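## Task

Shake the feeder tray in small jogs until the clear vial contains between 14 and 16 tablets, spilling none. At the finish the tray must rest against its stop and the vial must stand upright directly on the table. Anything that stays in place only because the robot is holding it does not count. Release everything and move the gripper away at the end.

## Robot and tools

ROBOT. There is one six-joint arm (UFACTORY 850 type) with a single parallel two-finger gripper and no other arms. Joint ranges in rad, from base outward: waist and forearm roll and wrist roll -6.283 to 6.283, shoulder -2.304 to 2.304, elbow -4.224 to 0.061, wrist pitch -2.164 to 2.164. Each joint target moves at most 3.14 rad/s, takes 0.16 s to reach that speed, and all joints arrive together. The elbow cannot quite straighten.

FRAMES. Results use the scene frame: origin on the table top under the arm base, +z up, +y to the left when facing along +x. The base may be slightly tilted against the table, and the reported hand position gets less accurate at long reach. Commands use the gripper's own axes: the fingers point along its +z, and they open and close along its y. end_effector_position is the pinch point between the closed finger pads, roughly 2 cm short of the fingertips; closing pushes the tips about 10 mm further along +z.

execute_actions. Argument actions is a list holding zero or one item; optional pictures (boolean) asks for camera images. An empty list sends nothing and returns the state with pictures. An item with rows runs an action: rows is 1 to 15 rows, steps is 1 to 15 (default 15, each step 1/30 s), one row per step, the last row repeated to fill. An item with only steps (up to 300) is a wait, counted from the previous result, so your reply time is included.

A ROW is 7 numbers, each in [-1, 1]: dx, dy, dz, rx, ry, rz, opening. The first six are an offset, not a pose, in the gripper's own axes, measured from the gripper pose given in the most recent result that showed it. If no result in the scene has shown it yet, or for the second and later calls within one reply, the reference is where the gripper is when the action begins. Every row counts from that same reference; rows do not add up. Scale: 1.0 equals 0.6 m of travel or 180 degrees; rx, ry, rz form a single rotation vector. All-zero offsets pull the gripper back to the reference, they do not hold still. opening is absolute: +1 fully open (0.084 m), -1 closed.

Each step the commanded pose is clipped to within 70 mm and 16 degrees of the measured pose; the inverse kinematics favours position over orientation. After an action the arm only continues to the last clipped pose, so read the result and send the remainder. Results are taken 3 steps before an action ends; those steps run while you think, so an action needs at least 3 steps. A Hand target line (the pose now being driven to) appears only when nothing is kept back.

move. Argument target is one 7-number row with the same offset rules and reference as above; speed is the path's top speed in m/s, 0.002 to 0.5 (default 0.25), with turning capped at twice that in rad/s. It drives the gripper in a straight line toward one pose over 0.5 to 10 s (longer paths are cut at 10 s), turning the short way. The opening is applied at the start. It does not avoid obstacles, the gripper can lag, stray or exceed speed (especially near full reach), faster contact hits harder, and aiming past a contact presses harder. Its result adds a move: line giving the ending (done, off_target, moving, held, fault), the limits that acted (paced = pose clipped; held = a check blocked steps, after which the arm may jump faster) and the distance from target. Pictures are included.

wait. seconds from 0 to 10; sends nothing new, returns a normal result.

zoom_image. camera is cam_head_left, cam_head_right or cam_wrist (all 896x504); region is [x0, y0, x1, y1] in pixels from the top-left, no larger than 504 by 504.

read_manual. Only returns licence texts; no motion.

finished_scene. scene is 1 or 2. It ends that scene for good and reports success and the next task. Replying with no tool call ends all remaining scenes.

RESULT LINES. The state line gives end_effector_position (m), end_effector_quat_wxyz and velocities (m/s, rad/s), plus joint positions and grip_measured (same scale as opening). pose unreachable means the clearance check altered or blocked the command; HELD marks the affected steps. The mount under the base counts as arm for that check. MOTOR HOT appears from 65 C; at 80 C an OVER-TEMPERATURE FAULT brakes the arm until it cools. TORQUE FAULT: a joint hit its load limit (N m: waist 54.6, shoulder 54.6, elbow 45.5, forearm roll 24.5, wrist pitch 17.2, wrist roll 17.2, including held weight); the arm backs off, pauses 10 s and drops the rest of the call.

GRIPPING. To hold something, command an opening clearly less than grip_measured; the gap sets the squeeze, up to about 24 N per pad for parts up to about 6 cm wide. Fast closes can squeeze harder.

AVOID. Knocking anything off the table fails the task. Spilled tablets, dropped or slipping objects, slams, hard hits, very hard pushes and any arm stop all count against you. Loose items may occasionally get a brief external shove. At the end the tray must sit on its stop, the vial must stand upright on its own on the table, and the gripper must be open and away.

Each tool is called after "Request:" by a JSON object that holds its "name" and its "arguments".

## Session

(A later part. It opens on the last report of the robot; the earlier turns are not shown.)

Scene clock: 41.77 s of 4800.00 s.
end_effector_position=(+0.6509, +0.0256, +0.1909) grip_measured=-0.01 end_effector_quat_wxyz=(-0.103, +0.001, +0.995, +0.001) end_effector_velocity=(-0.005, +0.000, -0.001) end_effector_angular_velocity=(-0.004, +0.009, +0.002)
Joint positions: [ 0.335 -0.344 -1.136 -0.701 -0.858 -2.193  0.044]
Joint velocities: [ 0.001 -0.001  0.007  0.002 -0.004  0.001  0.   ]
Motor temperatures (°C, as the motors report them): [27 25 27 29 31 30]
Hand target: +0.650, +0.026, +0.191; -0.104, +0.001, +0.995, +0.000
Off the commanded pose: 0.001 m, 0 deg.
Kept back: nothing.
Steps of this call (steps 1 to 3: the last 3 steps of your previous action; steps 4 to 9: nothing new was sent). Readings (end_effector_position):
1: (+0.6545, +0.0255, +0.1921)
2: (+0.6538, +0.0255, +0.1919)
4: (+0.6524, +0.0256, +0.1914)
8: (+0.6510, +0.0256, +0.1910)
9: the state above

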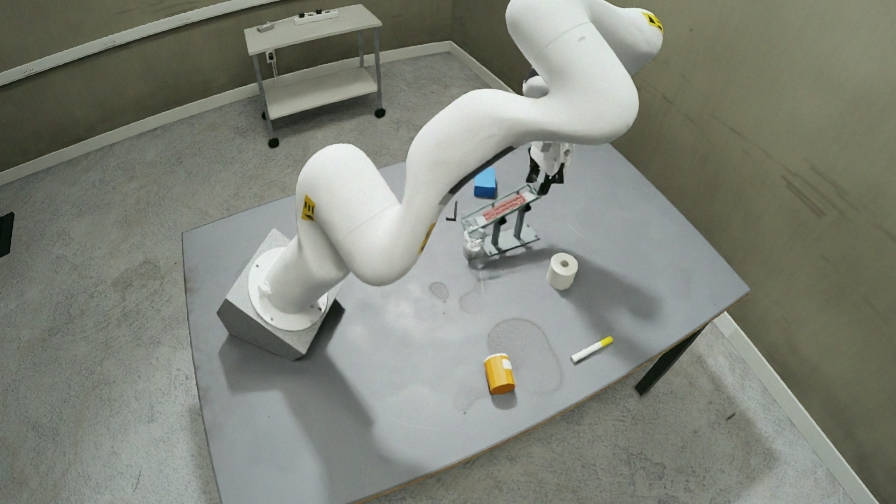

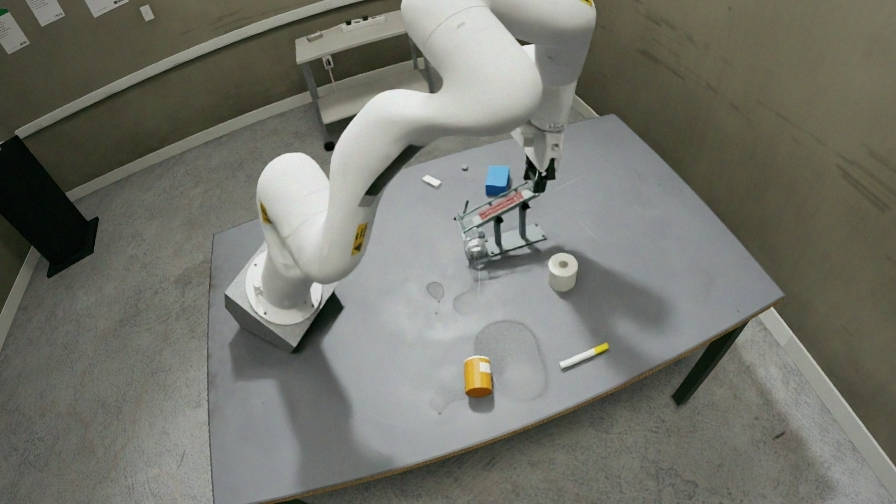

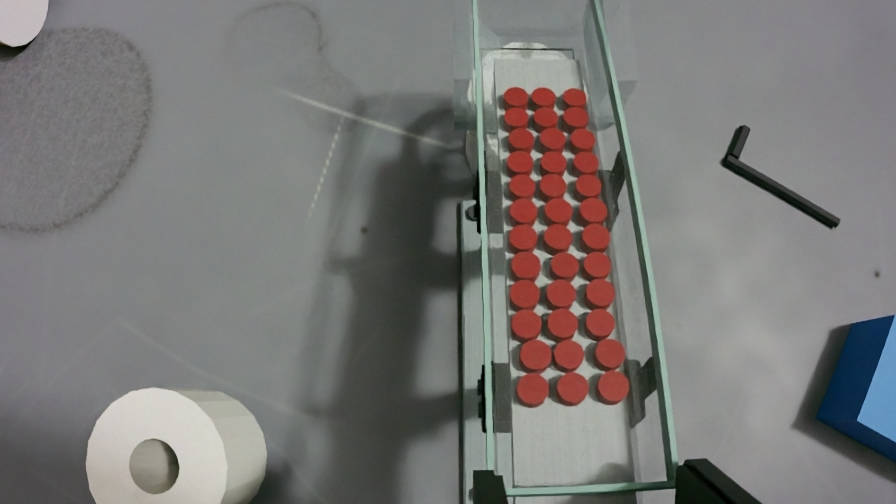

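Request:
{"name": "execute_actions", "arguments": {"actions": [{"rows": [[0.0022,0,0.0012,0,0,0,-0.3],[0.0032,0,0.0017,0,0,0,-0.3],[0.0043,0,0.0023,0,0,0,-0.3],[0.0053,0,0.0028,0,0,0,-0.3],[0.0063,0,0.0034,0,0,0,-0.3],[0.0074,0,0.0039,0,0,0,-0.3],[0.0074,0,0.0039,0,0,0,-0.3],[0.0074,0,0.0039,0,0,0,-0.3],[0.0074,0,0.0039,0,0,0,-0.3],[0.0074,0,0.0039,0,0,0,-0.3],[-0.003,0,-0.0016,0,0,0,-0.3],[-0.003,0,-0.0016,0,0,0,-0.3],[-0.003,0,-0.0016,0,0,0,-0.3],[-0.003,0,-0.0016,0,0,0,-0.3],[-0.003,0,-0.0016,0,0,0,-0.3]], "steps": 15}]}}

Request:
{"name": "wait", "arguments": {"seconds": 0.25}}

Scene clock: 43.70 s of 4800.00 s.
end_effector_position=(+0.6470, +0.0256, +0.1898) grip_measured=-0.01 end_effector_quat_wxyz=(-0.103, +0.001, +0.995, +0.000) end_effector_velocity=(+0.038, +0.001, +0.009) end_effector_angular_velocity=(-0.008, +0.018, +0.007)
Joint positions: [ 0.336 -0.34  -1.125 -0.705 -0.853 -2.186  0.044]
Joint velocities: [-0.008 -0.056 -0.134  0.054 -0.074 -0.085  0.   ]
Motor temperatures (°C, as the motors report them): [27 25 27 29 31 30]
Steps of this call (steps 1 to 46: nothing new was sent; steps 47 to 58: the first 12 steps of this action). Readings (end_effector_position):
47: (+0.6501, +0.0255, +0.1907)
48: (+0.6500, +0.0255, +0.1906)
50: (+0.6492, +0.0255, +0.1904)
54: (+0.6469, +0.0256, +0.1898)
58: the state above

Scene clock: 44.07 s of 4800.00 s.
end_effector_position=(+0.6527, +0.0255, +0.1915) grip_measured=-0.01 end_effector_quat_wxyz=(-0.103, +0.001, +0.995, +0.000) end_effector_velocity=(+0.001, -0.000, +0.000) end_effector_angular_velocity=(-0.000, -0.001, +0.000)
Joint positions: [ 0.335 -0.346 -1.142 -0.699 -0.861 -2.196  0.044]
Joint velocities: [-0.    -0.    -0.001 -0.    -0.    -0.    -0.   ]
Motor temperatures (°C, as the motors report them): [27 25 27 29 31 30]
Hand target: +0.653, +0.026, +0.192; -0.103, +0.001, +0.995, +0.001
Off the commanded pose: 0.000 m, 0 deg.
Kept back: nothing.
Steps of this call (steps 1 to 3: the last 3 steps of your previous action; steps 4 to 11: nothing new was sent). Readings (end_effector_position):
1: (+0.6486, +0.0256, +0.1903)
2: (+0.6502, +0.0256, +0.1907)
4: (+0.6519, +0.0255, +0.1912)
8: (+0.6526, +0.0255, +0.1914)
11: the state above

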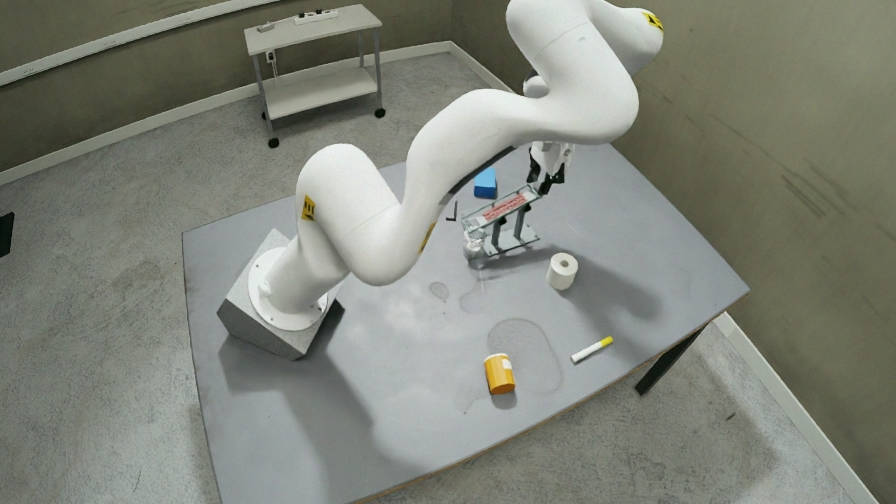

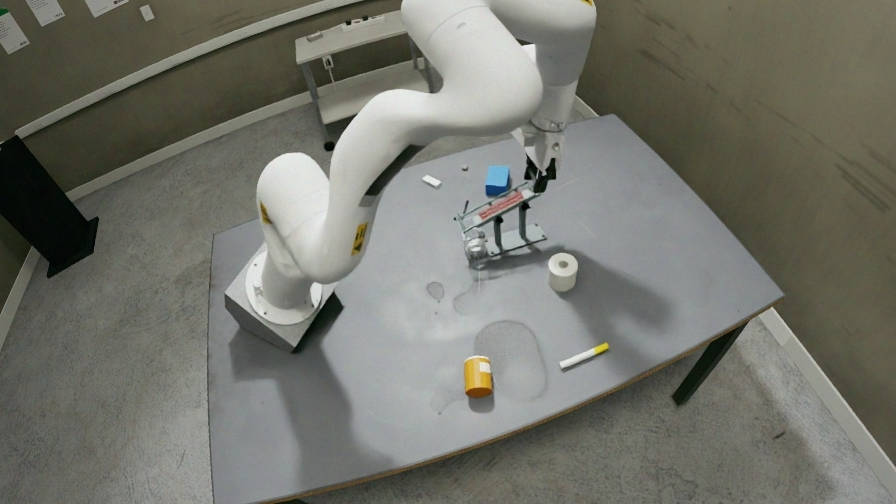

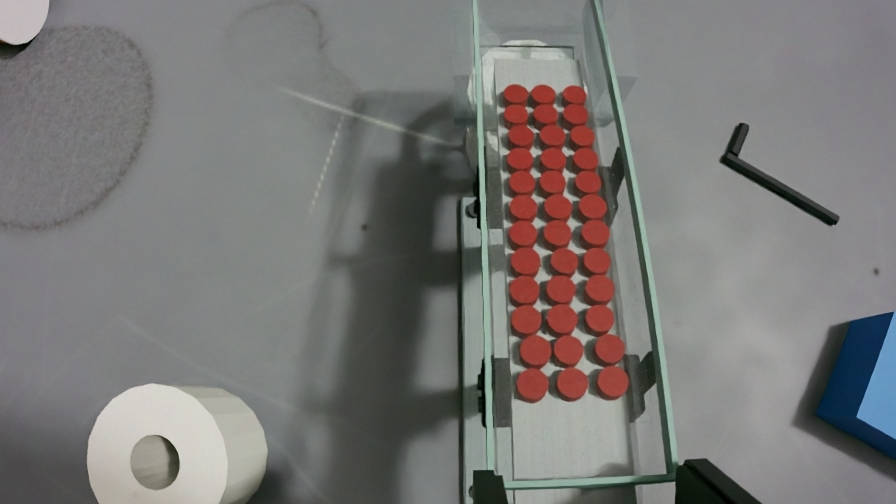

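Request:
{"name": "execute_actions", "arguments": {"actions": [{"rows": [[0.0147,0,0.0078,0,0,0,-0.3],[0.0147,0,0.0078,0,0,0,-0.3],[0.0147,0,0.0078,0,0,0,-0.3],[-0.0015,0,-0.0008,0,0,0,-0.3],[-0.0015,0,-0.0008,0,0,0,-0.3],[-0.0015,0,-0.0008,0,0,0,-0.3],[-0.0015,0,-0.0008,0,0,0,-0.3],[-0.0015,0,-0.0008,0,0,0,-0.3],[0.0147,0,0.0078,0,0,0,-0.3],[0.0147,0,0.0078,0,0,0,-0.3],[0.0147,0,0.0078,0,0,0,-0.3],[-0.0015,0,-0.0008,0,0,0,-0.3],[-0.0015,0,-0.0008,0,0,0,-0.3],[-0.0015,0,-0.0008,0,0,0,-0.3],[-0.0015,0,-0.0008,0,0,0,-0.3]], "steps": 15}]}}

Request:
{"name": "wait", "arguments": {"seconds": 0.2}}

Scene clock: 45.97 s of 4800.00 s.
end_effector_position=(+0.6471, +0.0256, +0.1899) grip_measured=-0.01 end_effector_quat_wxyz=(-0.103, +0.001, +0.995, +0.001) end_effector_velocity=(-0.054, +0.000, -0.015) end_effector_angular_velocity=(-0.006, +0.021, +0.019)
Joint positions: [ 0.336 -0.34  -1.124 -0.705 -0.852 -2.186  0.044]
Joint velocities: [ 0.012  0.046  0.149 -0.04   0.052  0.069  0.   ]
Motor temperatures (°C, as the motors report them): [27 25 27 29 31 30]
Steps of this call (steps 1 to 45: nothing new was sent; steps 46 to 57: the first 12 steps of this action). Readings (end_effector_position):
46: (+0.6527, +0.0256, +0.1915)
47: (+0.6516, +0.0256, +0.1912)
49: (+0.6470, +0.0256, +0.1898)
53: (+0.6517, +0.0256, +0.1912)
57: the state above

Scene clock: 46.27 s of 4800.00 s.
end_effector_position=(+0.6534, +0.0255, +0.1917) grip_measured=-0.01 end_effector_quat_wxyz=(-0.103, +0.001, +0.995, +0.000) end_effector_velocity=(+0.001, +0.000, +0.000) end_effector_angular_velocity=(+0.000, +0.001, +0.000)
Joint positions: [ 0.335 -0.347 -1.144 -0.699 -0.862 -2.197  0.044]
Joint velocities: [-0.    -0.002 -0.005  0.002 -0.002 -0.003 -0.   ]
Motor temperatures (°C, as the motors report them): [27 25 27 29 31 30]
Hand target: +0.654, +0.026, +0.192; -0.103, +0.001, +0.995, +0.000
Off the commanded pose: 0.000 m, 0 deg.
Kept back: nothing.
Steps of this call (steps 1 to 3: the last 3 steps of your previous action; steps 4 to 9: nothing new was sent). Readings (end_effector_position):
1: (+0.6466, +0.0256, +0.1897)
2: (+0.6483, +0.0256, +0.1902)
4: (+0.6517, +0.0256, +0.1912)
8: (+0.6533, +0.0255, +0.1917)
9: the state above

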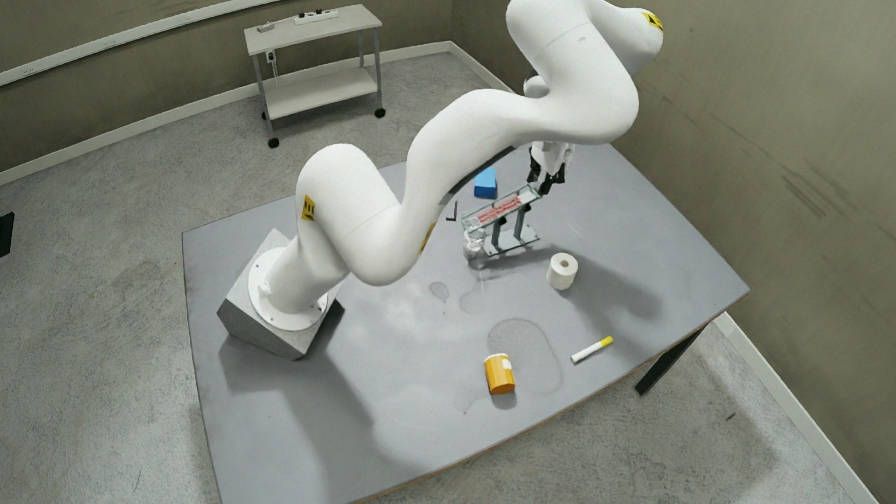

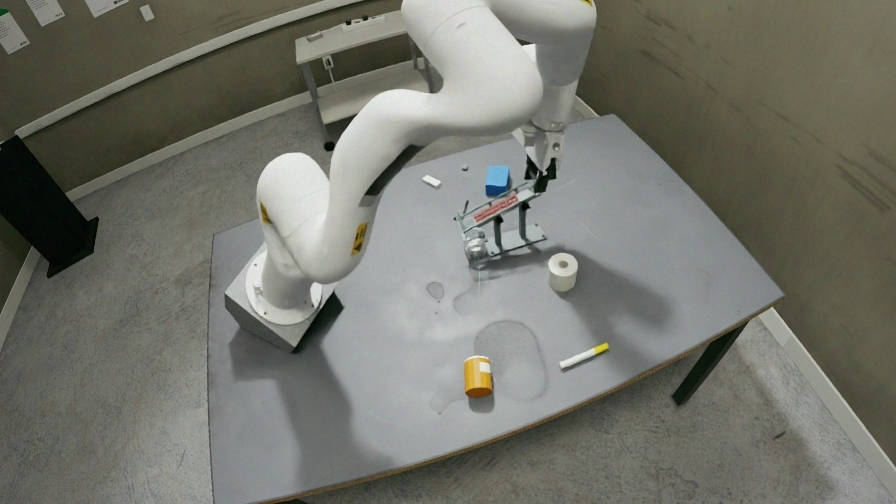

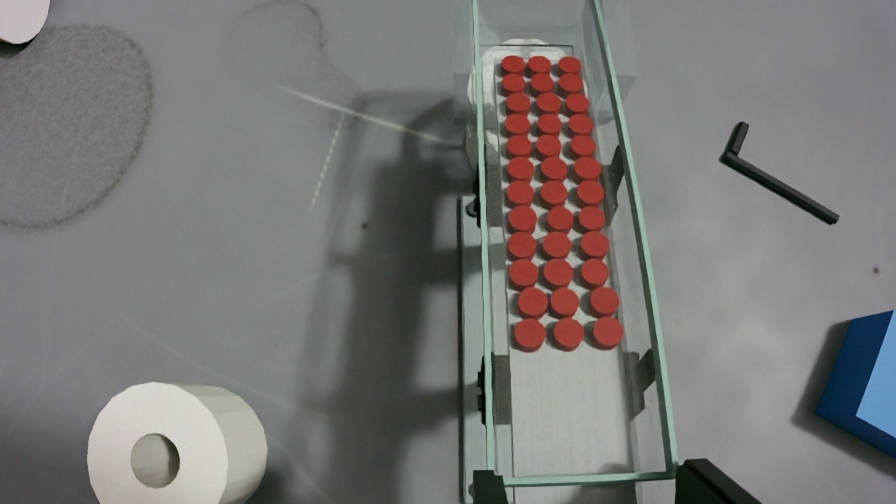

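Request:
{"name": "zoom_image", "arguments": {"camera": "cam_wrist", "region": [450, 10, 650, 210]}}

Region (450, 10, 650, 210) of cam_wrist's 896x504 image, scaled by 2.520, with more detail than that image has.

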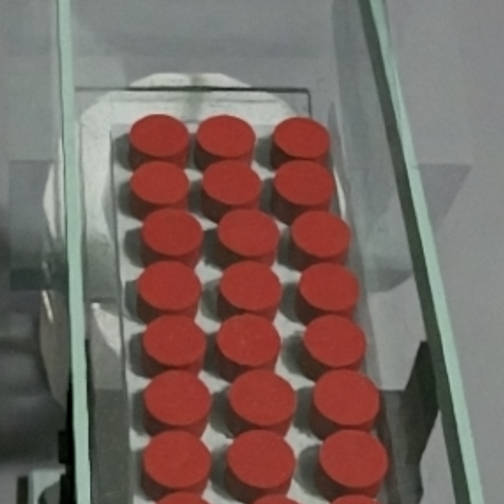

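Request:
{"name": "execute_actions", "arguments": {"actions": [{"rows": [[0.0159,0,0.0085,0,0,0,-0.3],[0.0159,0,0.0085,0,0,0,-0.3],[0.0159,0,0.0085,0,0,0,-0.3],[-0.0003,0,-0.0002,0,0,0,-0.3]], "steps": 8}]}}

Request:
{"name": "wait", "arguments": {"seconds": 0.3}}

Scene clock: 46.83 s of 4800.00 s.
end_effector_position=(+0.6468, +0.0256, +0.1898) grip_measured=-0.01 end_effector_quat_wxyz=(-0.103, +0.000, +0.995, +0.000) end_effector_velocity=(+0.021, +0.002, +0.004) end_effector_angular_velocity=(-0.014, +0.031, +0.015)
Joint positions: [ 0.336 -0.34  -1.124 -0.705 -0.853 -2.186  0.044]
Joint velocities: [-0.003 -0.048 -0.094  0.046 -0.066 -0.067  0.   ]
Motor temperatures (°C, as the motors report them): [27 25 27 29 31 30]
Steps of this call (steps 1 to 12: nothing new was sent; steps 13 to 17: the first 5 steps of this action). Readings (end_effector_position):
13: (+0.6535, +0.0255, +0.1917)
14: (+0.6525, +0.0255, +0.1914)
16: (+0.6473, +0.0256, +0.1900)
17: the state above

Scene clock: 47.23 s of 4800.00 s.
end_effector_position=(+0.6535, +0.0255, +0.1917) grip_measured=-0.01 end_effector_quat_wxyz=(-0.103, +0.001, +0.995, +0.000) end_effector_velocity=(+0.001, -0.000, +0.000) end_effector_angular_velocity=(-0.001, -0.002, +0.001)
Joint positions: [ 0.335 -0.347 -1.144 -0.699 -0.862 -2.198  0.044]
Joint velocities: [ 0.    -0.    -0.001 -0.002 -0.     0.    -0.   ]
Motor temperatures (°C, as the motors report them): [27 25 27 29 31 30]
Hand target: +0.654, +0.026, +0.192; -0.103, +0.001, +0.995, +0.000
Off the commanded pose: 0.000 m, 0 deg.
Kept back: nothing.
Steps of this call (steps 1 to 3: the last 3 steps of your previous action; steps 4 to 12: nothing new was sent). Readings (end_effector_position):
1: (+0.6484, +0.0256, +0.1902)
2: (+0.6503, +0.0256, +0.1908)
4: (+0.6526, +0.0255, +0.1915)
8: (+0.6534, +0.0255, +0.1917)
12: the state above

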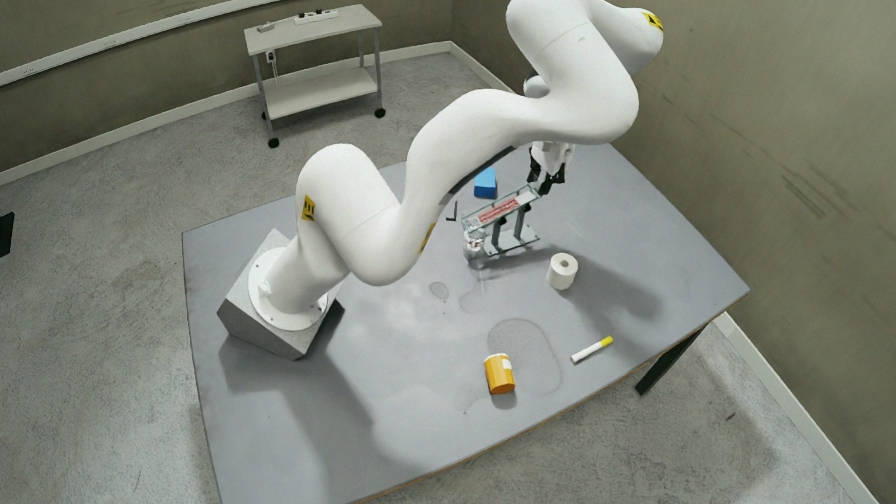

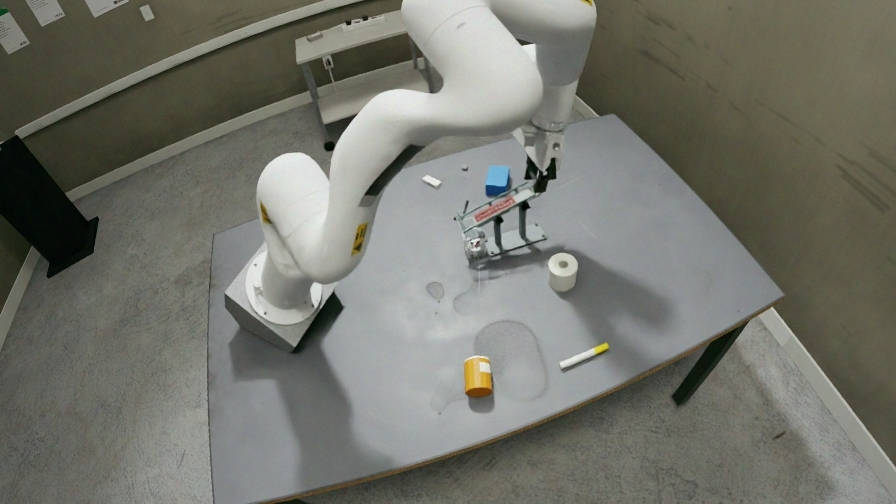

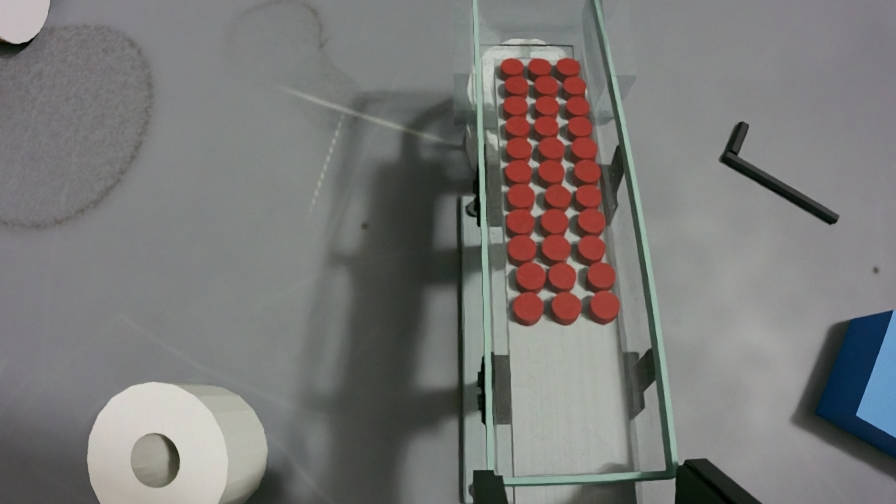

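Request:
{"name": "zoom_image", "arguments": {"camera": "cam_head_left", "region": [445, 200, 525, 280]}}

Request:
{"name": "zoom_image", "arguments": {"camera": "cam_head_right", "region": [440, 200, 520, 280]}}

Request:
{"name": "zoom_image", "arguments": {"camera": "cam_wrist", "region": [400, 0, 740, 340]}}

Region (445, 200, 525, 280) of cam_head_left's 896x504 image, scaled by 6.300, with more detail than that image has.

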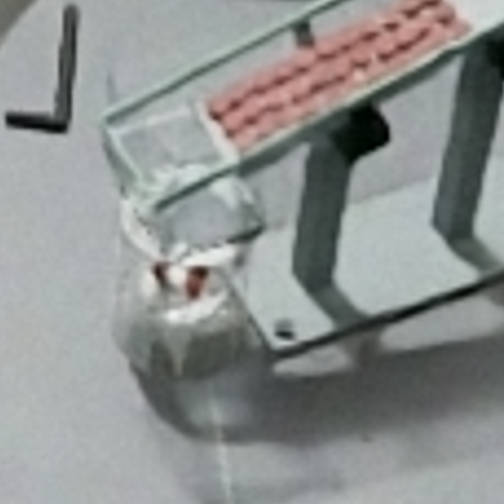

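Region (440, 200, 520, 280) of cam_head_right's 896x504 image, scaled by 6.300, with more detail than that image has.

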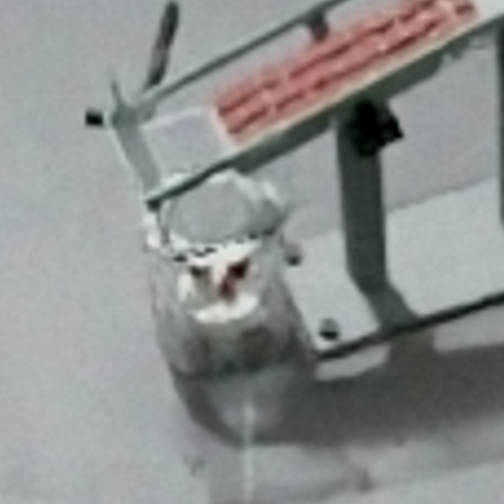

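Region (400, 0, 740, 340) of cam_wrist's 896x504 image, scaled by 1.482, with more detail than that image has.

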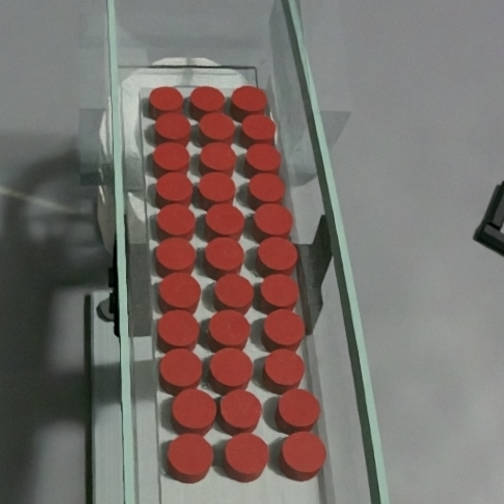

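Request:
{"name": "execute_actions", "arguments": {"actions": [{"rows": [[0.016,0,0.0085,0,0,0,-0.3],[0.016,0,0.0085,0,0,0,-0.3],[0.016,0,0.0085,0,0,0,-0.3],[-0.0002,0,-0.0001,0,0,0,-0.3],[-0.0002,0,-0.0001,0,0,0,-0.3],[-0.0002,0,-0.0001,0,0,0,-0.3],[-0.0002,0,-0.0001,0,0,0,-0.3],[-0.0002,0,-0.0001,0,0,0,-0.3],[-0.0002,0,-0.0001,0,0,0,-0.3],[0.016,0,0.0085,0,0,0,-0.3],[0.016,0,0.0085,0,0,0,-0.3],[0.016,0,0.0085,0,0,0,-0.3],[-0.0002,0,-0.0001,0,0,0,-0.3],[-0.0002,0,-0.0001,0,0,0,-0.3],[-0.0002,0,-0.0001,0,0,0,-0.3]], "steps": 15}]}}

Request:
{"name": "wait", "arguments": {"seconds": 0.4}}

Scene clock: 48.00 s of 4800.00 s.
end_effector_position=(+0.6497, +0.0255, +0.1907) grip_measured=-0.01 end_effector_quat_wxyz=(-0.102, +0.001, +0.995, +0.001) end_effector_velocity=(-0.082, +0.001, -0.024) end_effector_angular_velocity=(-0.000, +0.010, +0.016)
Joint positions: [ 0.335 -0.342 -1.132 -0.703 -0.855 -2.19   0.044]
Joint velocities: [ 0.016  0.083  0.245 -0.079  0.107  0.129  0.   ]
Motor temperatures (°C, as the motors report them): [27 25 27 29 31 30]
Steps of this call (steps 1 to 11: nothing new was sent; steps 12 to 23: the first 12 steps of this action). Readings (end_effector_position):
12: (+0.6535, +0.0255, +0.1917)
13: (+0.6525, +0.0255, +0.1915)
15: (+0.6474, +0.0256, +0.1900)
19: (+0.6518, +0.0255, +0.1913)
23: the state above

Scene clock: 48.50 s of 4800.00 s.
end_effector_position=(+0.6535, +0.0255, +0.1918) grip_measured=-0.01 end_effector_quat_wxyz=(-0.103, +0.001, +0.995, +0.000) end_effector_velocity=(+0.000, -0.000, -0.000) end_effector_angular_velocity=(-0.001, -0.001, +0.001)
Joint positions: [ 0.335 -0.347 -1.144 -0.699 -0.862 -2.197  0.044]
Joint velocities: [-0.    -0.    -0.001 -0.001 -0.    -0.     0.   ]
Motor temperatures (°C, as the motors report them): [27 25 27 29 31 30]
Hand target: +0.654, +0.025, +0.192; -0.103, +0.001, +0.995, +0.000
Off the commanded pose: 0.000 m, 0 deg.
Kept back: nothing.
Steps of this call (steps 1 to 3: the last 3 steps of your previous action; steps 4 to 15: nothing new was sent). Readings (end_effector_position):
1: (+0.6472, +0.0256, +0.1899)
2: (+0.6467, +0.0256, +0.1898)
4: (+0.6503, +0.0256, +0.1908)
8: (+0.6532, +0.0255, +0.1917)
15: the state above

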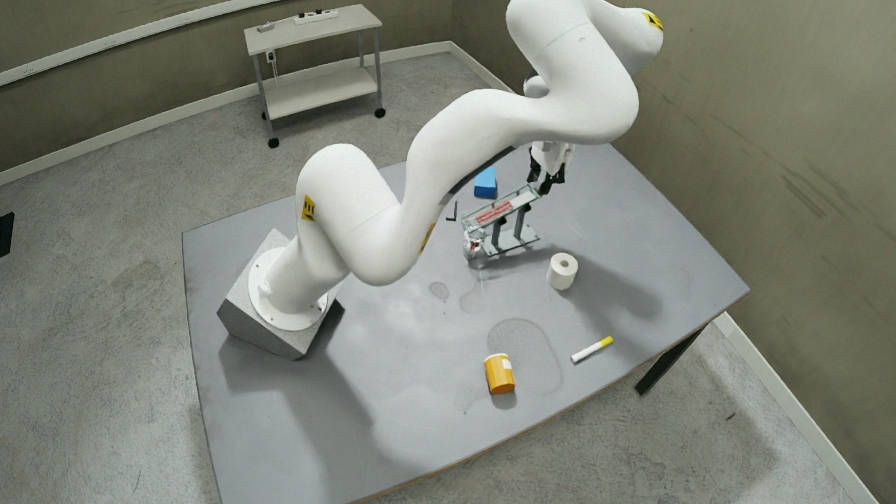

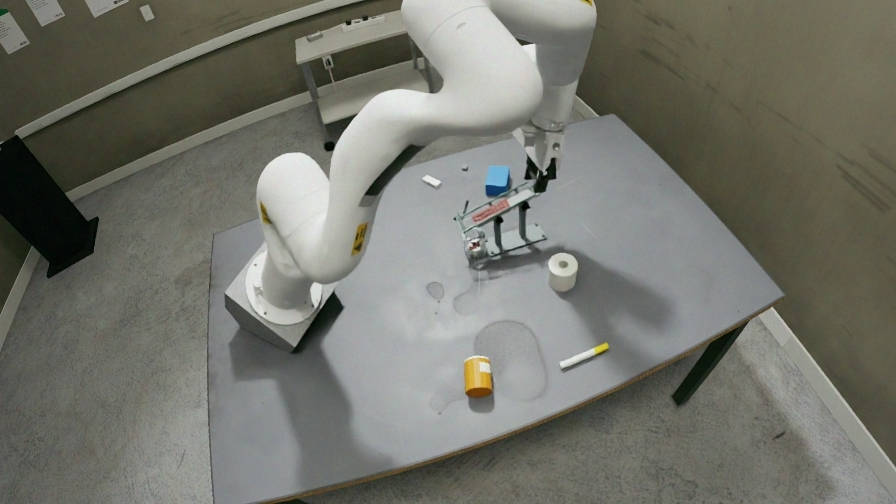

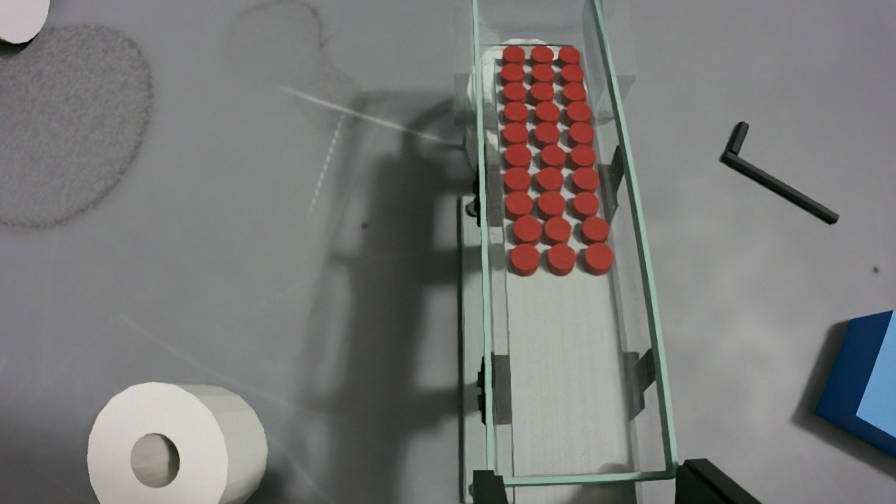

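Request:
{"name": "zoom_image", "arguments": {"camera": "cam_wrist", "region": [420, 10, 700, 290]}}

Request:
{"name": "zoom_image", "arguments": {"camera": "cam_head_left", "region": [445, 200, 525, 280]}}

Region (420, 10, 700, 290) of cam_wrist's 896x504 image, scaled by 1.800, with more detail than that image has.

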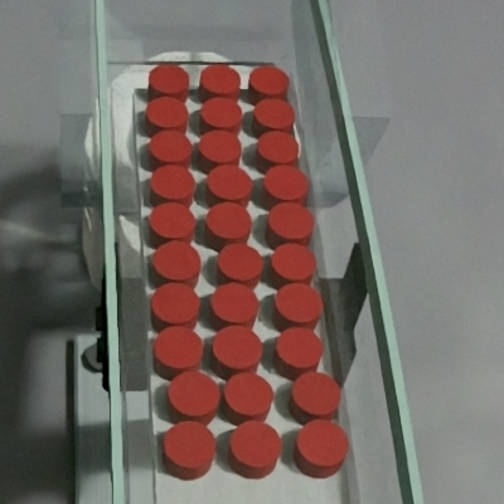

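Region (445, 200, 525, 280) of cam_head_left's 896x504 image, scaled by 6.300, with more detail than that image has.

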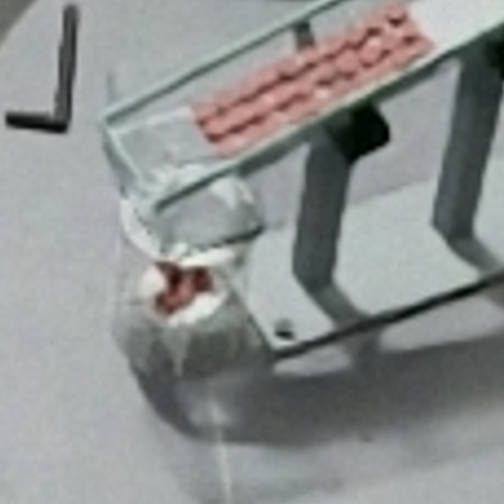

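Request:
{"name": "execute_actions", "arguments": {"actions": [{"rows": [[0.016,0,0.0085,0,0,0,-0.3],[0.016,0,0.0085,0,0,0,-0.3],[0.016,0,0.0085,0,0,0,-0.3],[-0.0002,0,-0.0001,0,0,0,-0.3],[-0.0002,0,-0.0001,0,0,0,-0.3],[-0.0002,0,-0.0001,0,0,0,-0.3],[-0.0002,0,-0.0001,0,0,0,-0.3],[-0.0002,0,-0.0001,0,0,0,-0.3],[-0.0002,0,-0.0001,0,0,0,-0.3],[0.016,0,0.0085,0,0,0,-0.3],[0.016,0,0.0085,0,0,0,-0.3],[0.016,0,0.0085,0,0,0,-0.3],[-0.0002,0,-0.0001,0,0,0,-0.3],[-0.0002,0,-0.0001,0,0,0,-0.3],[-0.0002,0,-0.0001,0,0,0,-0.3]], "steps": 15}]}}

Request:
{"name": "wait", "arguments": {"seconds": 0.4}}

Scene clock: 49.27 s of 4800.00 s.
end_effector_position=(+0.6496, +0.0255, +0.1907) grip_measured=-0.01 end_effector_quat_wxyz=(-0.102, +0.001, +0.995, +0.001) end_effector_velocity=(-0.082, +0.000, -0.024) end_effector_angular_velocity=(-0.000, +0.009, +0.016)
Joint positions: [ 0.335 -0.342 -1.131 -0.703 -0.855 -2.189  0.044]
Joint velocities: [ 0.016  0.083  0.245 -0.08   0.108  0.13   0.   ]
Motor temperatures (°C, as the motors report them): [27 25 27 29 31 30]
Steps of this call (steps 1 to 11: nothing new was sent; steps 12 to 23: the first 12 steps of this action). Readings (end_effector_position):
12: (+0.6534, +0.0255, +0.1918)
13: (+0.6523, +0.0255, +0.1914)
15: (+0.6473, +0.0255, +0.1900)
19: (+0.6517, +0.0255, +0.1913)
23: the state above

Scene clock: 49.77 s of 4800.00 s.
end_effector_position=(+0.6534, +0.0255, +0.1918) grip_measured=-0.01 end_effector_quat_wxyz=(-0.103, +0.001, +0.995, +0.000) end_effector_velocity=(+0.000, -0.000, +0.000) end_effector_angular_velocity=(-0.000, -0.001, -0.000)
Joint positions: [ 0.335 -0.347 -1.144 -0.699 -0.862 -2.197  0.044]
Joint velocities: [-0.    -0.    -0.001 -0.    -0.     0.    -0.   ]
Motor temperatures (°C, as the motors report them): [27 25 27 29 31 30]
Hand target: +0.654, +0.025, +0.192; -0.103, +0.001, +0.995, +0.000
Off the commanded pose: 0.000 m, 0 deg.
Kept back: nothing.
Steps of this call (steps 1 to 3: the last 3 steps of your previous action; steps 4 to 15: nothing new was sent). Readings (end_effector_position):
1: (+0.6472, +0.0255, +0.1900)
2: (+0.6466, +0.0255, +0.1898)
4: (+0.6503, +0.0255, +0.1908)
8: (+0.6531, +0.0255, +0.1917)
15: the state above

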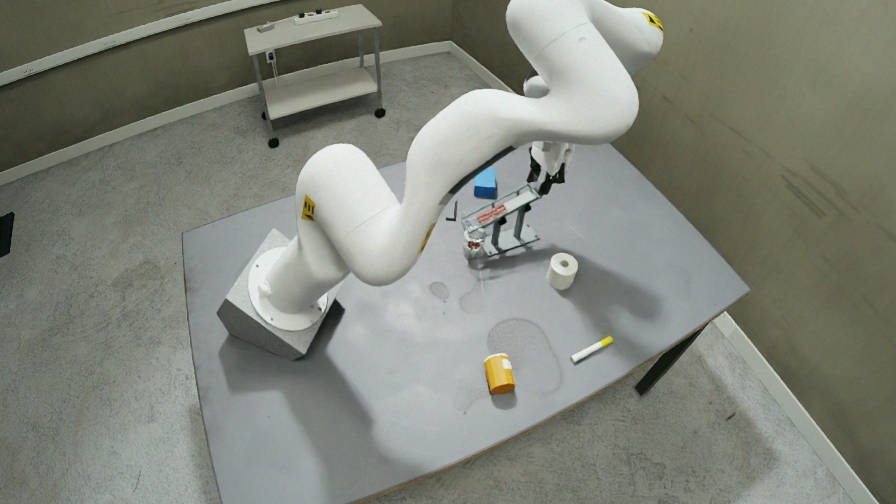

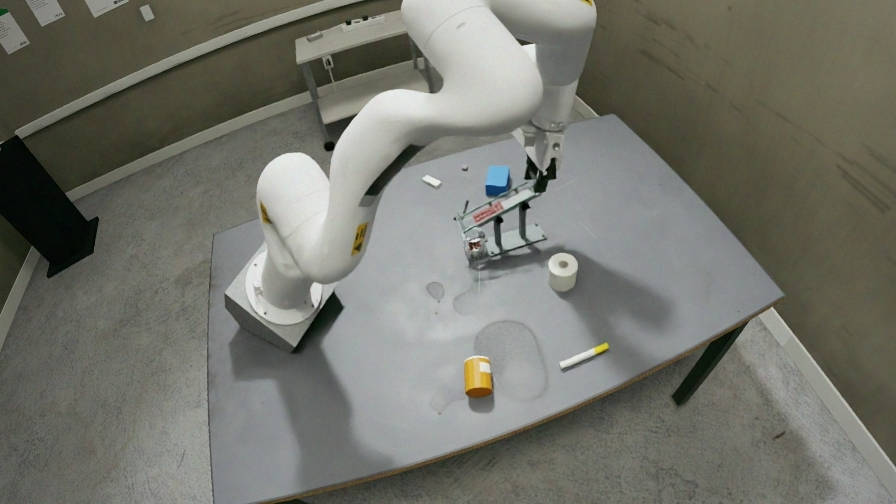

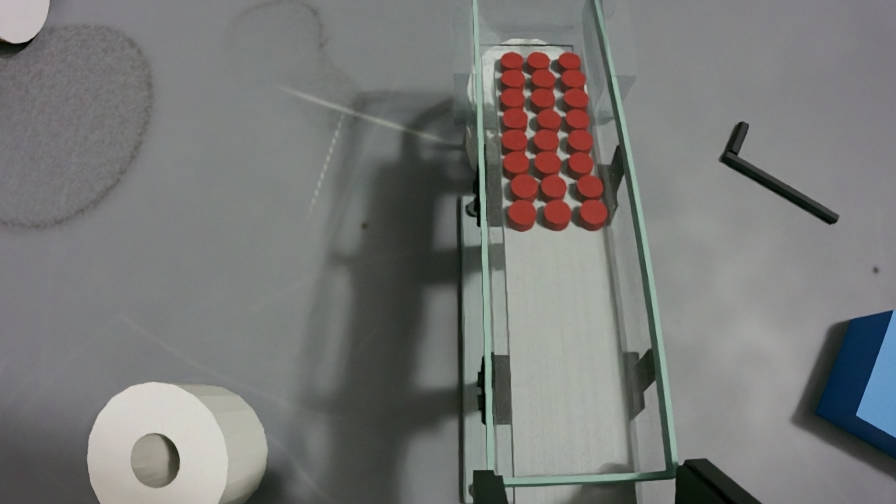

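Request:
{"name": "zoom_image", "arguments": {"camera": "cam_wrist", "region": [430, 10, 670, 250]}}

Request:
{"name": "zoom_image", "arguments": {"camera": "cam_head_left", "region": [445, 200, 525, 280]}}

Region (430, 10, 670, 250) of cam_wrist's 896x504 image, scaled by 2.100, with more detail than that image has.

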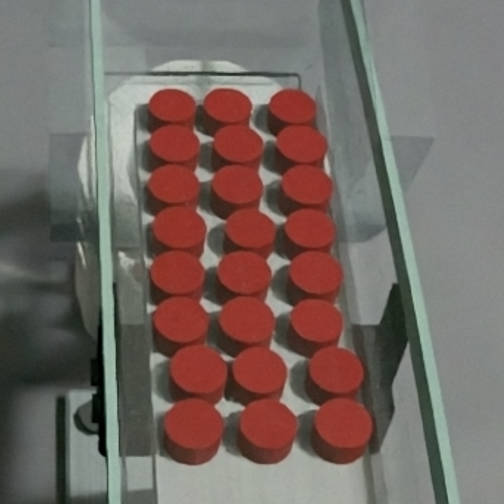

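Region (445, 200, 525, 280) of cam_head_left's 896x504 image, scaled by 6.300, with more detail than that image has.

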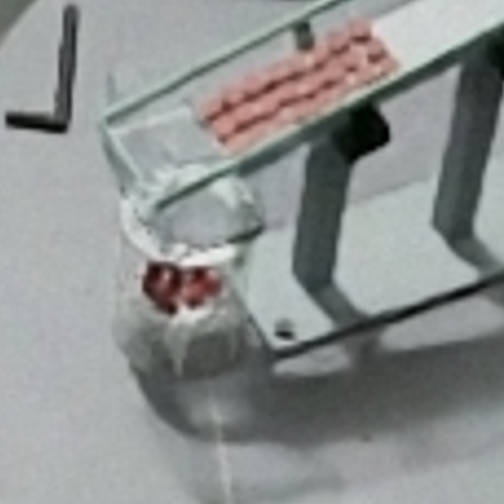

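Request:
{"name": "execute_actions", "arguments": {"actions": [{"rows": [[0.016,0,0.0085,0,0,0,-0.3],[0.016,0,0.0085,0,0,0,-0.3],[0.016,0,0.0085,0,0,0,-0.3],[-0.0002,0,-0.0001,0,0,0,-0.3],[-0.0002,0,-0.0001,0,0,0,-0.3],[-0.0002,0,-0.0001,0,0,0,-0.3],[-0.0002,0,-0.0001,0,0,0,-0.3],[-0.0002,0,-0.0001,0,0,0,-0.3],[-0.0005,0,-0.0003,0,0,0,-0.3],[-0.0009,0,-0.0005,0,0,0,-0.3],[-0.0013,0,-0.0007,0,0,0,-0.3],[-0.0017,0,-0.0009,0,0,0,-0.3],[-0.0021,0,-0.0011,0,0,0,-0.3]], "steps": 15}]}}

Request:
{"name": "wait", "arguments": {"seconds": 0.15}}

Scene clock: 50.47 s of 4800.00 s.
end_effector_position=(+0.6536, +0.0255, +0.1918) grip_measured=-0.01 end_effector_quat_wxyz=(-0.103, +0.001, +0.995, +0.000) end_effector_velocity=(+0.008, -0.000, +0.003) end_effector_angular_velocity=(-0.001, +0.002, +0.000)
Joint positions: [ 0.335 -0.347 -1.144 -0.699 -0.862 -2.197  0.044]
Joint velocities: [-0.002 -0.01  -0.027  0.01  -0.014 -0.017  0.   ]
Motor temperatures (°C, as the motors report them): [27 25 27 29 31 30]
Steps of this call (steps 1 to 9: nothing new was sent; steps 10 to 21: the first 12 steps of this action). Readings (end_effector_position):
10: (+0.6535, +0.0255, +0.1918)
11: (+0.6524, +0.0255, +0.1915)
13: (+0.6473, +0.0255, +0.1900)
17: (+0.6517, +0.0255, +0.1913)
21: the state above

Scene clock: 50.73 s of 4800.00 s.
end_effector_position=(+0.6547, +0.0255, +0.1922) grip_measured=-0.01 end_effector_quat_wxyz=(-0.103, +0.001, +0.995, +0.000) end_effector_velocity=(+0.000, +0.000, -0.000) end_effector_angular_velocity=(+0.000, +0.000, -0.000)
Joint positions: [ 0.334 -0.348 -1.148 -0.698 -0.864 -2.199  0.044]
Joint velocities: [-0.    -0.001 -0.001  0.001 -0.    -0.001  0.   ]
Motor temperatures (°C, as the motors report them): [27 25 27 29 31 30]
Hand target: +0.655, +0.025, +0.192; -0.103, +0.001, +0.995, +0.000
Off the commanded pose: 0.000 m, 0 deg.
Kept back: nothing.
Steps of this call (steps 1 to 3: the last 3 steps of your previous action; steps 4 to 8: nothing new was sent). Readings (end_effector_position):
1: (+0.6539, +0.0255, +0.1919)
2: (+0.6542, +0.0255, +0.1920)
4: (+0.6545, +0.0255, +0.1921)
8: the state above

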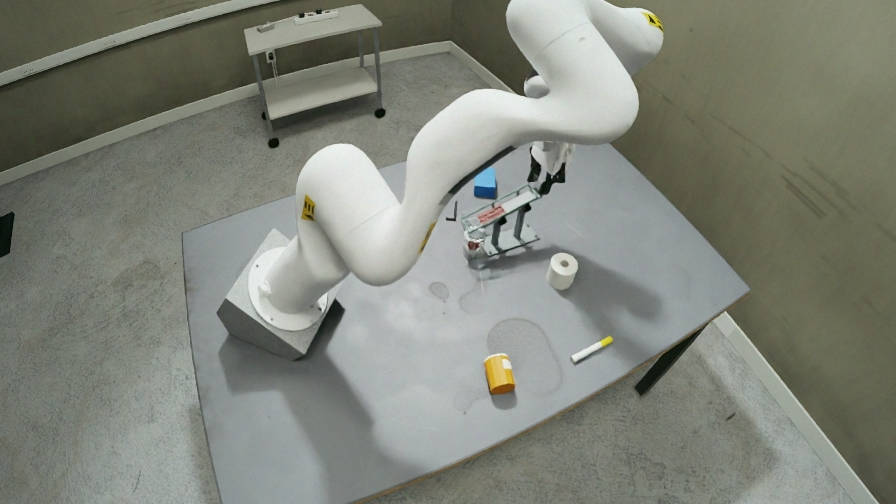

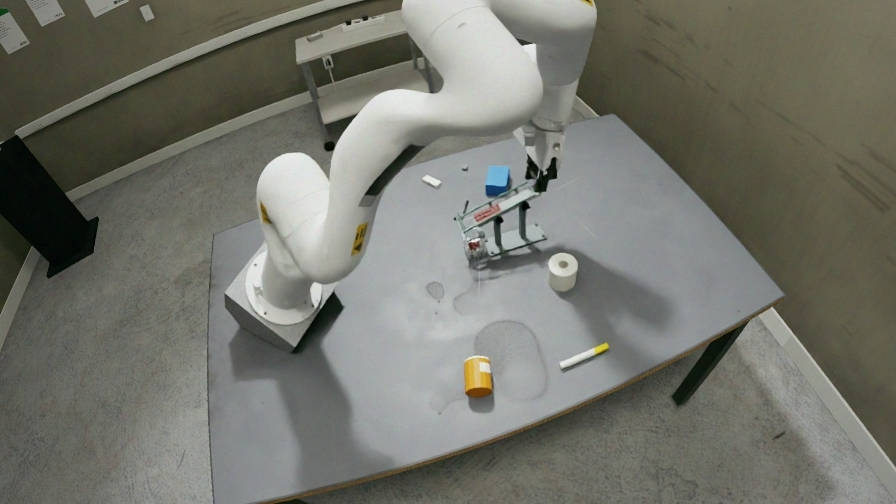

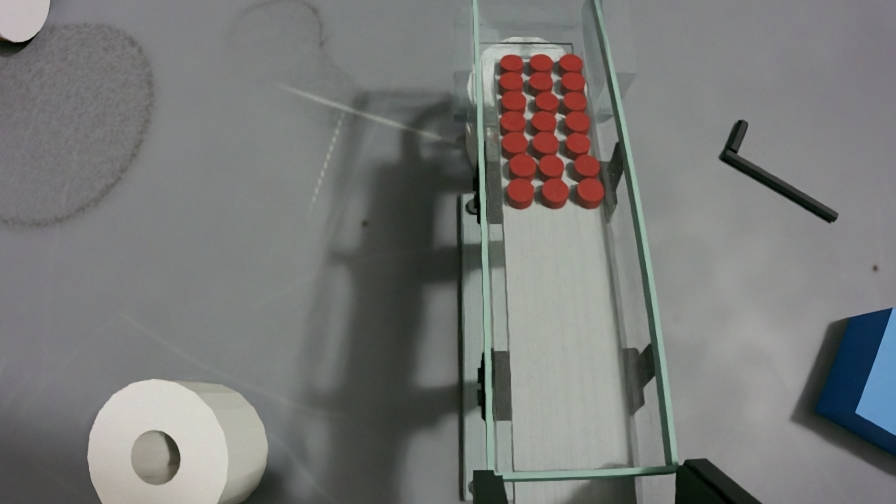

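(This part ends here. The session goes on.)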